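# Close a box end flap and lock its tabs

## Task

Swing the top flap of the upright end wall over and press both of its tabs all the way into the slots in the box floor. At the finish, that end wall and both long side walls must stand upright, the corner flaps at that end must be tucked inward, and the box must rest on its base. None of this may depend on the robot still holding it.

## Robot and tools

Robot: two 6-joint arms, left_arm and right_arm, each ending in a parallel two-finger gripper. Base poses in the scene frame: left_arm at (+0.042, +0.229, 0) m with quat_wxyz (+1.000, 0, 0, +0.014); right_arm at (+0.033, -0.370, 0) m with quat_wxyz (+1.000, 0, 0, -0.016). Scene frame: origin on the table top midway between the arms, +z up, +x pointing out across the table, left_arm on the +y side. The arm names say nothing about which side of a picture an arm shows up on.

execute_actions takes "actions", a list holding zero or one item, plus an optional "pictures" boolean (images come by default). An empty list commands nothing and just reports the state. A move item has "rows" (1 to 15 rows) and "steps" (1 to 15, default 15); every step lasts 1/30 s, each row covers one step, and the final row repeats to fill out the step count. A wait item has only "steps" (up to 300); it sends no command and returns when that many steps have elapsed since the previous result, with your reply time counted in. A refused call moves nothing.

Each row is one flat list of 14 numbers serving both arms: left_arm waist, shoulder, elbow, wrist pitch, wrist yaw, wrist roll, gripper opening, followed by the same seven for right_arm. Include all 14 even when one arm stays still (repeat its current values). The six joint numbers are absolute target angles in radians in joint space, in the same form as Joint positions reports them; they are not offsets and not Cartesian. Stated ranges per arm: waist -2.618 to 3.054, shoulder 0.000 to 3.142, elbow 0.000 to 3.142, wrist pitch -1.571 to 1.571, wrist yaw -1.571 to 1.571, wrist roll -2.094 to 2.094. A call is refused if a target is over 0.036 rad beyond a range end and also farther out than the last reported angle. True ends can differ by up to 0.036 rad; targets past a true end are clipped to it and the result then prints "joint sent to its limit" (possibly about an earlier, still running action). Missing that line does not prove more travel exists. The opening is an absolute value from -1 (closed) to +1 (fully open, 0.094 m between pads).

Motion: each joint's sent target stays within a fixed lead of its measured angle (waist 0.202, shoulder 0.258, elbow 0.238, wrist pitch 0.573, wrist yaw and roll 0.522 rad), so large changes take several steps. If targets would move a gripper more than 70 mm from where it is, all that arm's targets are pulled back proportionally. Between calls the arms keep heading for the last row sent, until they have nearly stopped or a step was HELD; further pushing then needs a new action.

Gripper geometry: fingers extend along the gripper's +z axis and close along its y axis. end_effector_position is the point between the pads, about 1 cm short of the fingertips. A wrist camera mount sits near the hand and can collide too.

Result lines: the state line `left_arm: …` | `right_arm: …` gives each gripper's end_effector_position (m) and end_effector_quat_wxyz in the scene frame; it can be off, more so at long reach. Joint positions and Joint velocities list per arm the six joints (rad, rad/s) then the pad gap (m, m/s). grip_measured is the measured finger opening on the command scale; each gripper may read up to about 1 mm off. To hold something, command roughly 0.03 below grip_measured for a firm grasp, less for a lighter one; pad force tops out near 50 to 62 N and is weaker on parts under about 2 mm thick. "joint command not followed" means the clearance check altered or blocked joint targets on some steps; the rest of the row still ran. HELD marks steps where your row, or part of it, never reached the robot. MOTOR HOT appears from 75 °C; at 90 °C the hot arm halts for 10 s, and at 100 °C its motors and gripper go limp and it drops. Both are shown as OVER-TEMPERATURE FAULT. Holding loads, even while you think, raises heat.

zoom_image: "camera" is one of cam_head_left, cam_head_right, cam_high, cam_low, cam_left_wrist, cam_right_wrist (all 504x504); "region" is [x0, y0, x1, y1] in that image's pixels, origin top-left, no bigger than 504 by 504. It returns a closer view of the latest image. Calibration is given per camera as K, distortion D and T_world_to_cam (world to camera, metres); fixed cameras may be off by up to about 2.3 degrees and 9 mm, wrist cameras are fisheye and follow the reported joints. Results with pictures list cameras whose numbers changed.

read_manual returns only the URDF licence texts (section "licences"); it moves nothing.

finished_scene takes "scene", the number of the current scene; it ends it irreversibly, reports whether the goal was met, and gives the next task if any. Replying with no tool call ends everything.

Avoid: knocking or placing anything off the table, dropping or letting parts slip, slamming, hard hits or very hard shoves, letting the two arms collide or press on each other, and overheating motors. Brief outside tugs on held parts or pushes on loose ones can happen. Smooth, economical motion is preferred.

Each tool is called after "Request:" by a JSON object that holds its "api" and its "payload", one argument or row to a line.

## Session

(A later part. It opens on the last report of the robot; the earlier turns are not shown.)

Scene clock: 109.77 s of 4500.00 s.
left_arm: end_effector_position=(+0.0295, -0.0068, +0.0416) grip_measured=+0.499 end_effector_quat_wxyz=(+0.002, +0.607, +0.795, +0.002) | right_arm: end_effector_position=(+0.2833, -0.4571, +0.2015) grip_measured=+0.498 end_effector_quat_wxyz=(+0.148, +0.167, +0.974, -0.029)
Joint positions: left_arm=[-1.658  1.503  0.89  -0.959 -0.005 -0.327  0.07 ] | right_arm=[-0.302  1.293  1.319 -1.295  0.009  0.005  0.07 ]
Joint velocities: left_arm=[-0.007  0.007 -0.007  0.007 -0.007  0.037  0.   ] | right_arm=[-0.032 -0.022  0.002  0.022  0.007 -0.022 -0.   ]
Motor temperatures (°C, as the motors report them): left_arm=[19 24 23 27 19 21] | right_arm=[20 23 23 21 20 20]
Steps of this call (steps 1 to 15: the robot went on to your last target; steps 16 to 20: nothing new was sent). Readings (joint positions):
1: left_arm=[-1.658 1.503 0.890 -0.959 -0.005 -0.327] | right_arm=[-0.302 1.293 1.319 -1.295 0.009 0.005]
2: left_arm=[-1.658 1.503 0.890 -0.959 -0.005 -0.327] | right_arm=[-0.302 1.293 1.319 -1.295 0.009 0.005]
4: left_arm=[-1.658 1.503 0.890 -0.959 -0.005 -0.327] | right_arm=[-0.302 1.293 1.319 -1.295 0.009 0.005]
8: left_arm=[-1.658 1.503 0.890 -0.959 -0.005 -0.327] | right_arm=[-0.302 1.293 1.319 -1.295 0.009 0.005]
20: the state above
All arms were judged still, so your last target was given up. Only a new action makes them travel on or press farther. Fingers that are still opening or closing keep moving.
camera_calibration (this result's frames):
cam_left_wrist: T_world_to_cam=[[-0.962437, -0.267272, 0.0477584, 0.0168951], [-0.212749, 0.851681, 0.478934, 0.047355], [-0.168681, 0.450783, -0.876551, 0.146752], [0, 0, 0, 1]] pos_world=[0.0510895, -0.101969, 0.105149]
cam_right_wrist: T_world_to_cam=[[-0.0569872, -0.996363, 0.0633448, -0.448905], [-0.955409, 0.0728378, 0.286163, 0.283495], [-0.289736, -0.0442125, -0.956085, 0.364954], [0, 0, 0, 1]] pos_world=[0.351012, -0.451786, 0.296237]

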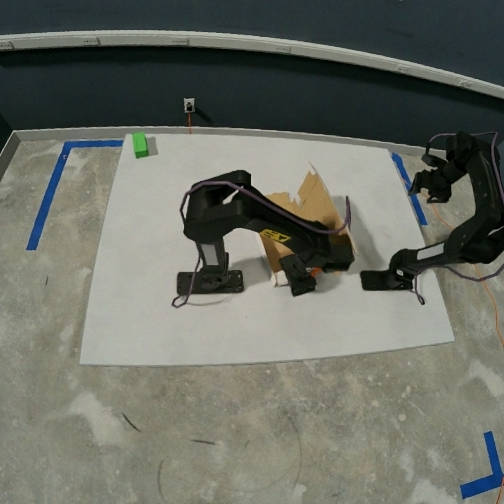

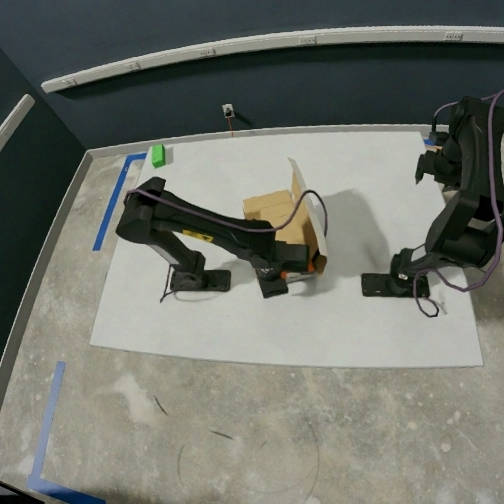

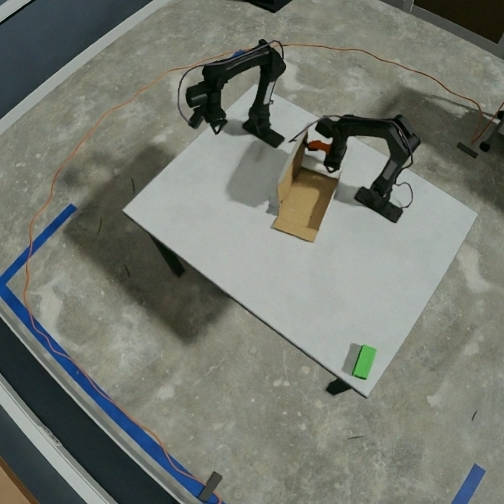

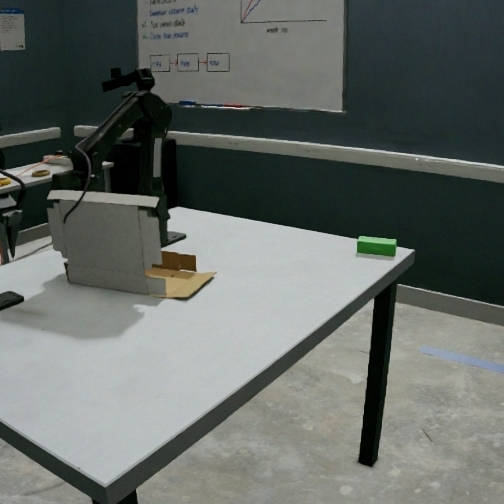

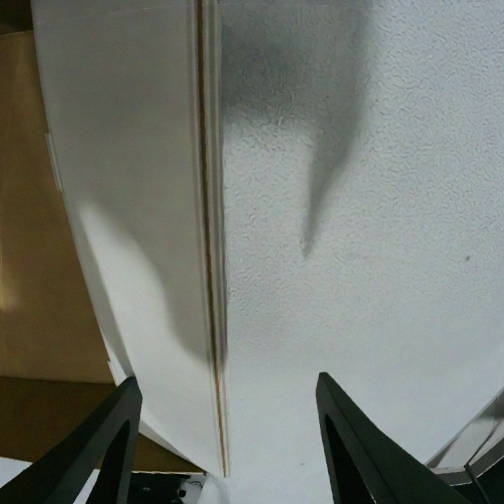

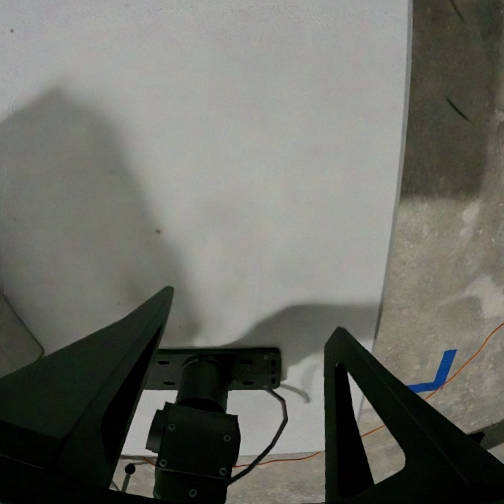

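Flap is bending. Go a bit lower and close gradually.

Request:
{"api": "execute_actions", "payload": {
  "actions": [
    {"rows":[[-1.649,1.55,0.81,-0.85,0,-0.323,0.2,-0.3,1.3,1.3,-1.3,0,0,0.5]]}
  ],
  "pictures": false
}}

Request:
{"api": "execute_actions", "payload": {
  "actions": [
    {"rows":[[-1.649,1.55,0.81,-0.85,0,-0.323,-0.9,-0.3,1.3,1.3,-1.3,0,0,0.5]]}
  ],
  "pictures": false
}}

Request:
{"api": "execute_actions", "payload": {
  "actions": [
    {"steps":30}
  ]
}}

Scene clock: 123.00 s of 4500.00 s.
left_arm: end_effector_position=(+0.0326, -0.0056, +0.0237) grip_measured=+0.202 end_effector_quat_wxyz=(+0.007, +0.606, +0.796, +0.006) | right_arm: end_effector_position=(+0.2833, -0.4571, +0.2015) grip_measured=+0.498 end_effector_quat_wxyz=(+0.148, +0.167, +0.974, -0.029)
Joint positions: left_arm=[-1.655  1.528  0.836 -0.88  -0.018 -0.326  0.056] | right_arm=[-0.302  1.293  1.319 -1.295  0.009  0.005  0.07 ]
Joint velocities: left_arm=[-0.012  0.007 -0.017  0.007 -0.081  0.022 -0.   ] | right_arm=[ 0.007 -0.017 -0.002  0.022 -0.007 -0.022 -0.001]
Motor temperatures (°C, as the motors report them): left_arm=[19 23 22 27 19 21] | right_arm=[20 23 22 21 20 20]
Steps of this call (steps 1 to 90: nothing new was sent; then 9.73 s passed at rest; steps 91 to 105: all 15 steps of this action). Readings (joint positions):
91: left_arm=[-1.658 1.503 0.883 -0.951 -0.008 -0.327] | right_arm=[-0.302 1.293 1.319 -1.295 0.009 0.005]
92: left_arm=[-1.657 1.504 0.873 -0.933 -0.012 -0.327] | right_arm=[-0.302 1.293 1.319 -1.295 0.009 0.005]
94: left_arm=[-1.656 1.514 0.854 -0.906 -0.016 -0.326] | right_arm=[-0.302 1.293 1.319 -1.295 0.009 0.005]
98: left_arm=[-1.655 1.528 0.837 -0.886 -0.018 -0.326] | right_arm=[-0.302 1.293 1.319 -1.295 0.009 0.005]
105: the state above

Scene clock: 123.50 s of 4500.00 s.
left_arm: end_effector_position=(+0.0303, -0.0083, +0.0237) grip_measured=-0.888 end_effector_quat_wxyz=(+0.005, +0.606, +0.795, -0.002) | right_arm: end_effector_position=(+0.2833, -0.4571, +0.2015) grip_measured=+0.498 end_effector_quat_wxyz=(+0.148, +0.167, +0.974, -0.029)
Joint positions: left_arm=[-1.655  1.528  0.836 -0.869 -0.006 -0.326  0.005] | right_arm=[-0.302  1.293  1.319 -1.295  0.009  0.005  0.07 ]
Joint velocities: left_arm=[-0.007 -0.007  0.002 -0.081  0.037 -0.007  0.   ] | right_arm=[ 0.002  0.007 -0.022 -0.022 -0.022 -0.037  0.   ]
Motor temperatures (°C, as the motors report them): left_arm=[19 23 22 27 19 21] | right_arm=[20 23 22 21 20 20]
Steps of this call (steps 1 to 15: all 15 steps of this action). Readings (joint positions):
1: left_arm=[-1.655 1.528 0.836 -0.880 -0.018 -0.326] | right_arm=[-0.302 1.293 1.319 -1.295 0.009 0.005]
2: left_arm=[-1.655 1.528 0.836 -0.878 -0.018 -0.327] | right_arm=[-0.302 1.293 1.319 -1.295 0.009 0.005]
4: left_arm=[-1.655 1.528 0.836 -0.874 -0.012 -0.326] | right_arm=[-0.302 1.293 1.319 -1.295 0.009 0.005]
8: left_arm=[-1.655 1.528 0.836 -0.870 -0.007 -0.326] | right_arm=[-0.302 1.293 1.319 -1.295 0.009 0.005]
15: the state above

Scene clock: 124.50 s of 4500.00 s.
left_arm: end_effector_position=(+0.0303, -0.0083, +0.0237) grip_measured=-0.888 end_effector_quat_wxyz=(+0.005, +0.606, +0.795, -0.002) | right_arm: end_effector_position=(+0.2833, -0.4571, +0.2015) grip_measured=+0.498 end_effector_quat_wxyz=(+0.148, +0.167, +0.974, -0.029)
Joint positions: left_arm=[-1.655  1.528  0.836 -0.869 -0.006 -0.326  0.005] | right_arm=[-0.302  1.293  1.319 -1.295  0.009  0.005  0.07 ]
Joint velocities: left_arm=[ 0.002 -0.012 -0.002  0.022 -0.007  0.022 -0.   ] | right_arm=[-0.017  0.002 -0.012 -0.007 -0.037  0.022 -0.001]
Motor temperatures (°C, as the motors report them): left_arm=[19 23 22 27 19 21] | right_arm=[20 23 22 21 20 20]
Steps of this call (steps 1 to 15: the robot went on to your last target; steps 16 to 30: nothing new was sent). Readings (joint positions):
1: left_arm=[-1.655 1.528 0.836 -0.869 -0.006 -0.326] | right_arm=[-0.302 1.293 1.319 -1.295 0.009 0.005]
2: left_arm=[-1.655 1.528 0.836 -0.869 -0.006 -0.326] | right_arm=[-0.302 1.293 1.319 -1.295 0.009 0.005]
4: left_arm=[-1.655 1.528 0.836 -0.869 -0.006 -0.326] | right_arm=[-0.302 1.293 1.319 -1.295 0.009 0.005]
8: left_arm=[-1.655 1.528 0.836 -0.869 -0.006 -0.326] | right_arm=[-0.302 1.293 1.319 -1.295 0.009 0.005]
30: the state above
All arms were judged still, so your last target was given up. Only a new action makes them travel on or press farther. Fingers that are still opening or closing keep moving.
camera_calibration (this result's frames):
cam_left_wrist: T_world_to_cam=[[-0.961931, -0.268565, 0.0506152, 0.0180007], [-0.214436, 0.856528, 0.469443, 0.0577103], [-0.169429, 0.440718, -0.881511, 0.131884], [0, 0, 0, 1]] pos_world=[0.0520357, -0.10272, 0.0882544]
cam_right_wrist: T_world_to_cam=[[-0.0569872, -0.996363, 0.0633448, -0.448905], [-0.955409, 0.0728378, 0.286163, 0.283495], [-0.289736, -0.0442125, -0.956085, 0.364954], [0, 0, 0, 1]] pos_world=[0.351012, -0.451786, 0.296237]

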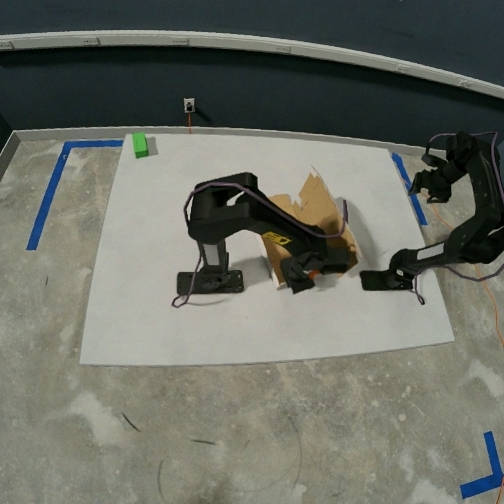

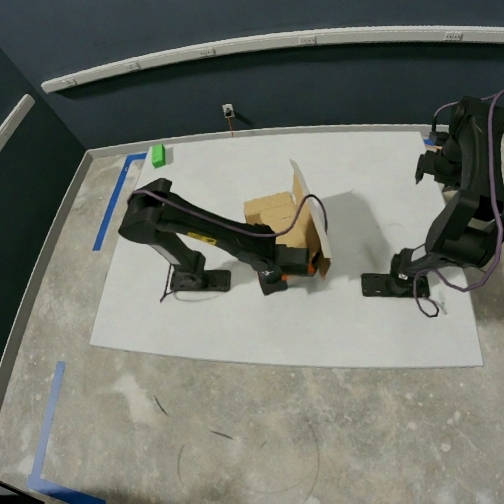

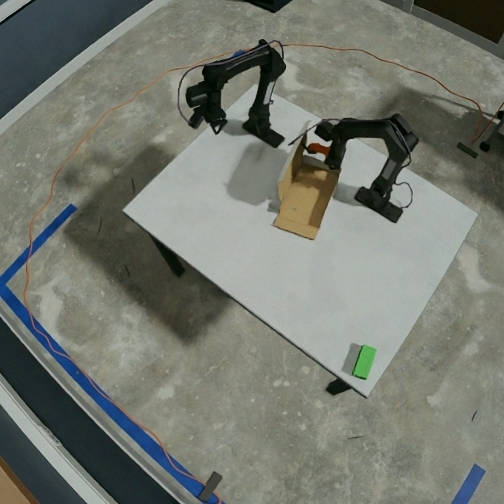

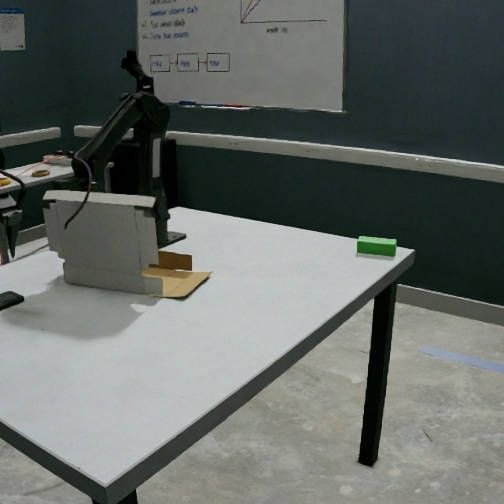

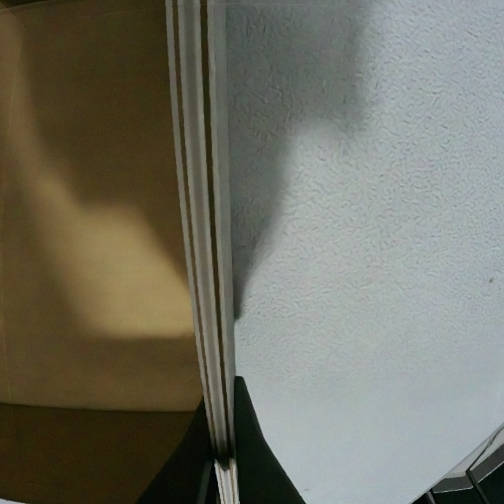

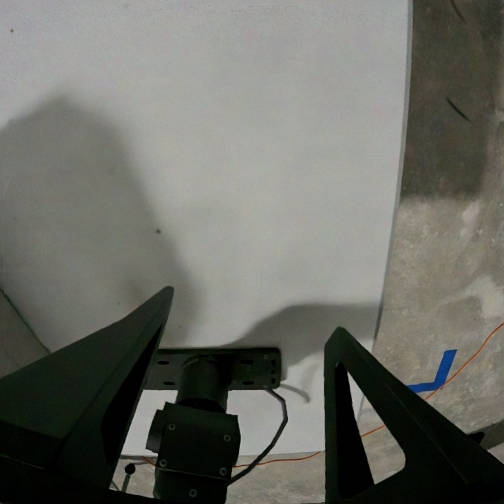

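Press down slightly while gripping, then release and lift.

Request:
{"api": "execute_actions", "payload": {
  "actions": [
    {"rows":[[-1.649,1.56,0.79,-0.83,0,-0.323,-0.93,-0.3,1.3,1.3,-1.3,0,0,0.5]]}
  ],
  "pictures": false
}}

Request:
{"api": "execute_actions", "payload": {
  "actions": [
    {"rows":[[-1.649,1.53,0.83,-0.87,0,-0.323,0.3,-0.3,1.3,1.3,-1.3,0,0,0.5]]}
  ],
  "pictures": false
}}

Request:
{"api": "execute_actions", "payload": {
  "actions": [
    {"rows":[[-1.649,1.446,1.10,-1.224,0,-0.323,0.3,-0.3,1.3,1.3,-1.3,0,0,0.5]]}
  ],
  "pictures": false
}}

Request:
{"api": "execute_actions", "payload": {
  "actions": [
    {"steps":40}
  ]
}}

Scene clock: 134.07 s of 4500.00 s.
left_arm: end_effector_position=(+0.0303, -0.0082, +0.0226) grip_measured=-0.902 end_effector_quat_wxyz=(+0.005, +0.606, +0.795, -0.002) | right_arm: end_effector_position=(+0.2833, -0.4571, +0.2015) grip_measured=+0.498 end_effector_quat_wxyz=(+0.148, +0.167, +0.974, -0.029)
Joint positions: left_arm=[-1.655  1.53   0.832 -0.864 -0.006 -0.326  0.005] | right_arm=[-0.302  1.293  1.319 -1.295  0.009  0.005  0.07 ]
Joint velocities: left_arm=[ 0.002 -0.002 -0.002 -0.007 -0.022  0.007 -0.   ] | right_arm=[ 0.002  0.002  0.007  0.022  0.051 -0.037  0.002]
Motor temperatures (°C, as the motors report them): left_arm=[19 23 22 27 19 21] | right_arm=[20 23 22 21 20 20]
Steps of this call (steps 1 to 90: nothing new was sent; then 6.07 s passed at rest; steps 91 to 105: all 15 steps of this action). Readings (joint positions):
91: left_arm=[-1.655 1.530 0.833 -0.865 -0.006 -0.326] | right_arm=[-0.302 1.293 1.319 -1.295 0.009 0.005]
92: left_arm=[-1.655 1.530 0.832 -0.864 -0.006 -0.326] | right_arm=[-0.302 1.293 1.319 -1.295 0.009 0.005]
94: left_arm=[-1.655 1.530 0.832 -0.864 -0.006 -0.326] | right_arm=[-0.302 1.293 1.319 -1.295 0.009 0.005]
98: left_arm=[-1.655 1.530 0.832 -0.864 -0.006 -0.326] | right_arm=[-0.302 1.293 1.319 -1.295 0.009 0.005]
105: the state above

Scene clock: 134.57 s of 4500.00 s.
left_arm: end_effector_position=(+0.0302, -0.0079, +0.0226) grip_measured=+0.298 end_effector_quat_wxyz=(+0.004, +0.606, +0.795, -0.002) | right_arm: end_effector_position=(+0.2833, -0.4571, +0.2015) grip_measured=+0.498 end_effector_quat_wxyz=(+0.148, +0.167, +0.974, -0.029)
Joint positions: left_arm=[-1.655  1.53   0.832 -0.865 -0.005 -0.326  0.061] | right_arm=[-0.302  1.293  1.319 -1.295  0.009  0.005  0.07 ]
Joint velocities: left_arm=[-0.002  0.007  0.002 -0.066  0.037  0.051 -0.   ] | right_arm=[-0.012 -0.017  0.002  0.037 -0.081 -0.007 -0.001]
Motor temperatures (°C, as the motors report them): left_arm=[19 23 22 27 19 21] | right_arm=[20 23 22 21 20 20]
Steps of this call (steps 1 to 15: all 15 steps of this action). Readings (joint positions):
1: left_arm=[-1.655 1.530 0.832 -0.864 -0.006 -0.326] | right_arm=[-0.302 1.293 1.319 -1.295 0.009 0.005]
2: left_arm=[-1.655 1.530 0.832 -0.864 -0.006 -0.326] | right_arm=[-0.302 1.293 1.319 -1.295 0.009 0.005]
4: left_arm=[-1.655 1.530 0.832 -0.865 -0.006 -0.326] | right_arm=[-0.302 1.293 1.319 -1.295 0.009 0.005]
8: left_arm=[-1.655 1.530 0.832 -0.865 -0.005 -0.326] | right_arm=[-0.302 1.293 1.319 -1.295 0.009 0.005]
15: the state above

Scene clock: 135.07 s of 4500.00 s.
left_arm: end_effector_position=(+0.0295, -0.0189, +0.1083) grip_measured=+0.298 end_effector_quat_wxyz=(+0.015, +0.606, +0.795, -0.019) | right_arm: end_effector_position=(+0.2833, -0.4571, +0.2015) grip_measured=+0.498 end_effector_quat_wxyz=(+0.148, +0.167, +0.974, -0.029)
Joint positions: left_arm=[-1.655  1.44   1.105 -1.187 -0.005 -0.326  0.061] | right_arm=[-0.302  1.293  1.319 -1.295  0.009  0.005  0.07 ]
Joint velocities: left_arm=[-0.017 -0.007  0.007 -0.154  0.037 -0.051  0.001] | right_arm=[-0.002 -0.007 -0.002 -0.007 -0.066 -0.022 -0.   ]
Motor temperatures (°C, as the motors report them): left_arm=[19 23 22 27 19 21] | right_arm=[20 23 22 21 20 20]
Steps of this call (steps 1 to 15: all 15 steps of this action). Readings (joint positions):
1: left_arm=[-1.655 1.527 0.858 -0.910 -0.005 -0.326] | right_arm=[-0.302 1.293 1.319 -1.295 0.009 0.005]
2: left_arm=[-1.655 1.524 0.909 -0.990 -0.005 -0.326] | right_arm=[-0.302 1.293 1.319 -1.295 0.009 0.005]
4: left_arm=[-1.655 1.494 1.020 -1.071 -0.005 -0.326] | right_arm=[-0.302 1.293 1.319 -1.295 0.009 0.005]
8: left_arm=[-1.655 1.441 1.105 -1.115 -0.005 -0.326] | right_arm=[-0.302 1.293 1.319 -1.295 0.009 0.005]
15: the state above

Scene clock: 136.40 s of 4500.00 s.
left_arm: end_effector_position=(+0.0297, -0.0150, +0.1081) grip_measured=+0.298 end_effector_quat_wxyz=(+0.011, +0.606, +0.795, -0.012) | right_arm: end_effector_position=(+0.2833, -0.4571, +0.2015) grip_measured=+0.498 end_effector_quat_wxyz=(+0.148, +0.167, +0.974, -0.029)
Joint positions: left_arm=[-1.655  1.44   1.105 -1.203 -0.005 -0.326  0.061] | right_arm=[-0.302  1.293  1.319 -1.295  0.009  0.005  0.07 ]
Joint velocities: left_arm=[-0.012 -0.002  0.007  0.022 -0.051 -0.007 -0.001] | right_arm=[-0.002  0.022 -0.022  0.051  0.007 -0.022  0.   ]
Motor temperatures (°C, as the motors report them): left_arm=[19 23 22 27 19 21] | right_arm=[20 23 22 21 20 20]
Steps of this call (steps 1 to 30: the robot went on to your last target; steps 31 to 40: nothing new was sent). Readings (joint positions):
1: left_arm=[-1.655 1.440 1.105 -1.191 -0.005 -0.326] | right_arm=[-0.302 1.293 1.319 -1.295 0.009 0.005]
2: left_arm=[-1.655 1.440 1.105 -1.194 -0.005 -0.326] | right_arm=[-0.302 1.293 1.319 -1.295 0.009 0.005]
4: left_arm=[-1.655 1.440 1.105 -1.197 -0.005 -0.326] | right_arm=[-0.302 1.293 1.319 -1.295 0.009 0.005]
8: left_arm=[-1.655 1.440 1.105 -1.201 -0.005 -0.326] | right_arm=[-0.302 1.293 1.319 -1.295 0.009 0.005]
40: the state above
All arms were judged still, so your last target was given up. Only a new action makes them travel on or press farther. Fingers that are still opening or closing keep moving.
camera_calibration (this result's frames):
cam_left_wrist: T_world_to_cam=[[-0.961801, -0.26727, 0.059201, 0.0104367], [-0.213278, 0.867184, 0.450005, 0.0259446], [-0.171611, 0.420189, -0.891062, 0.209975], [0, 0, 0, 1]] pos_world=[0.0516055, -0.107938, 0.174807]
cam_right_wrist: T_world_to_cam=[[-0.0569872, -0.996363, 0.0633448, -0.448905], [-0.955409, 0.0728378, 0.286163, 0.283495], [-0.289736, -0.0442125, -0.956085, 0.364954], [0, 0, 0, 1]] pos_world=[0.351012, -0.451786, 0.296237]

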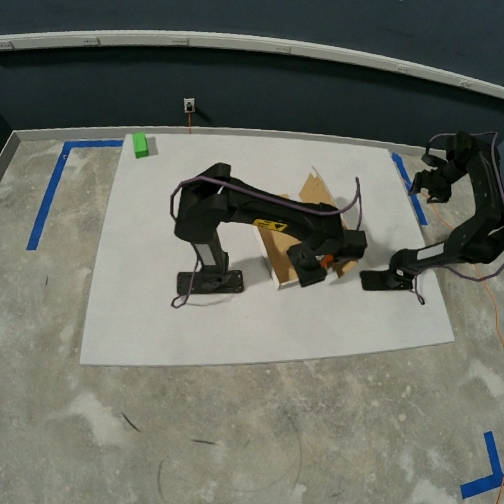

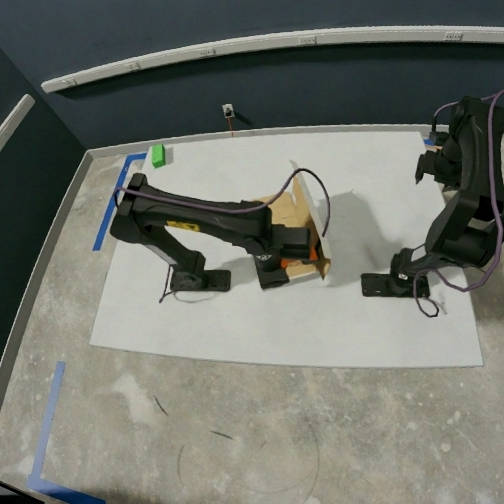

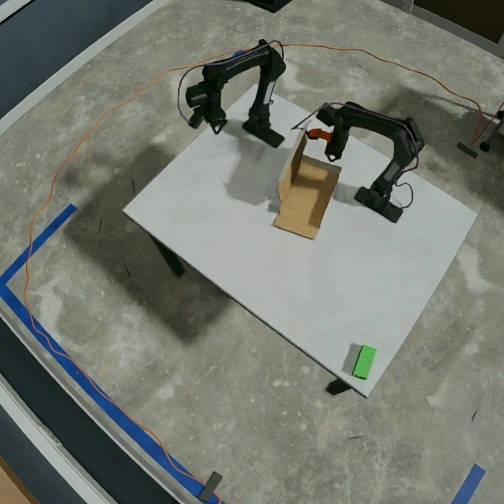

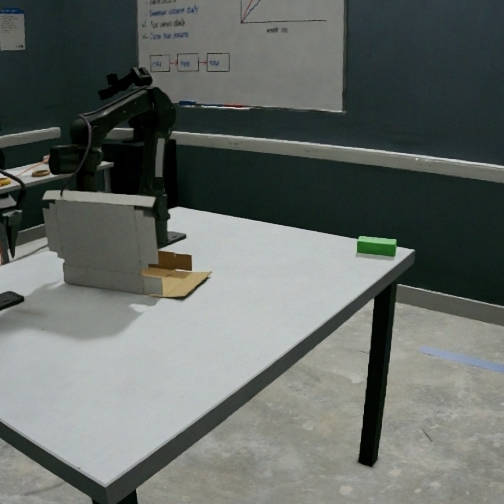

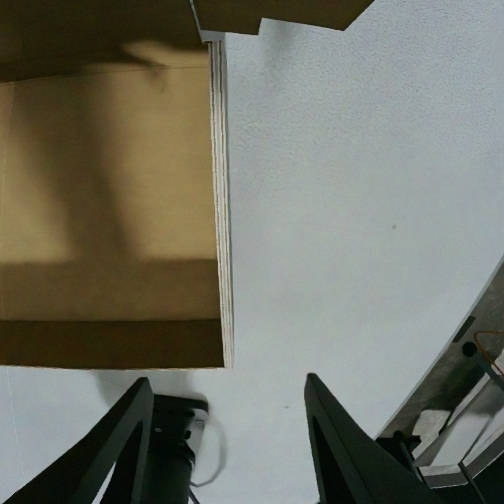

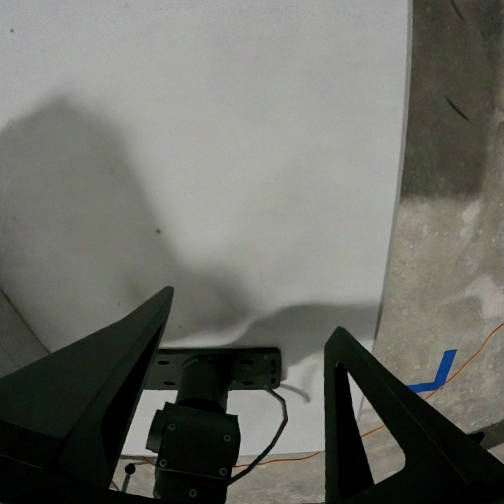

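It stays latched.

Request:
{"api": "finished_scene", "payload": {
  "scene": 1
}}

The scene is finished: the task was done.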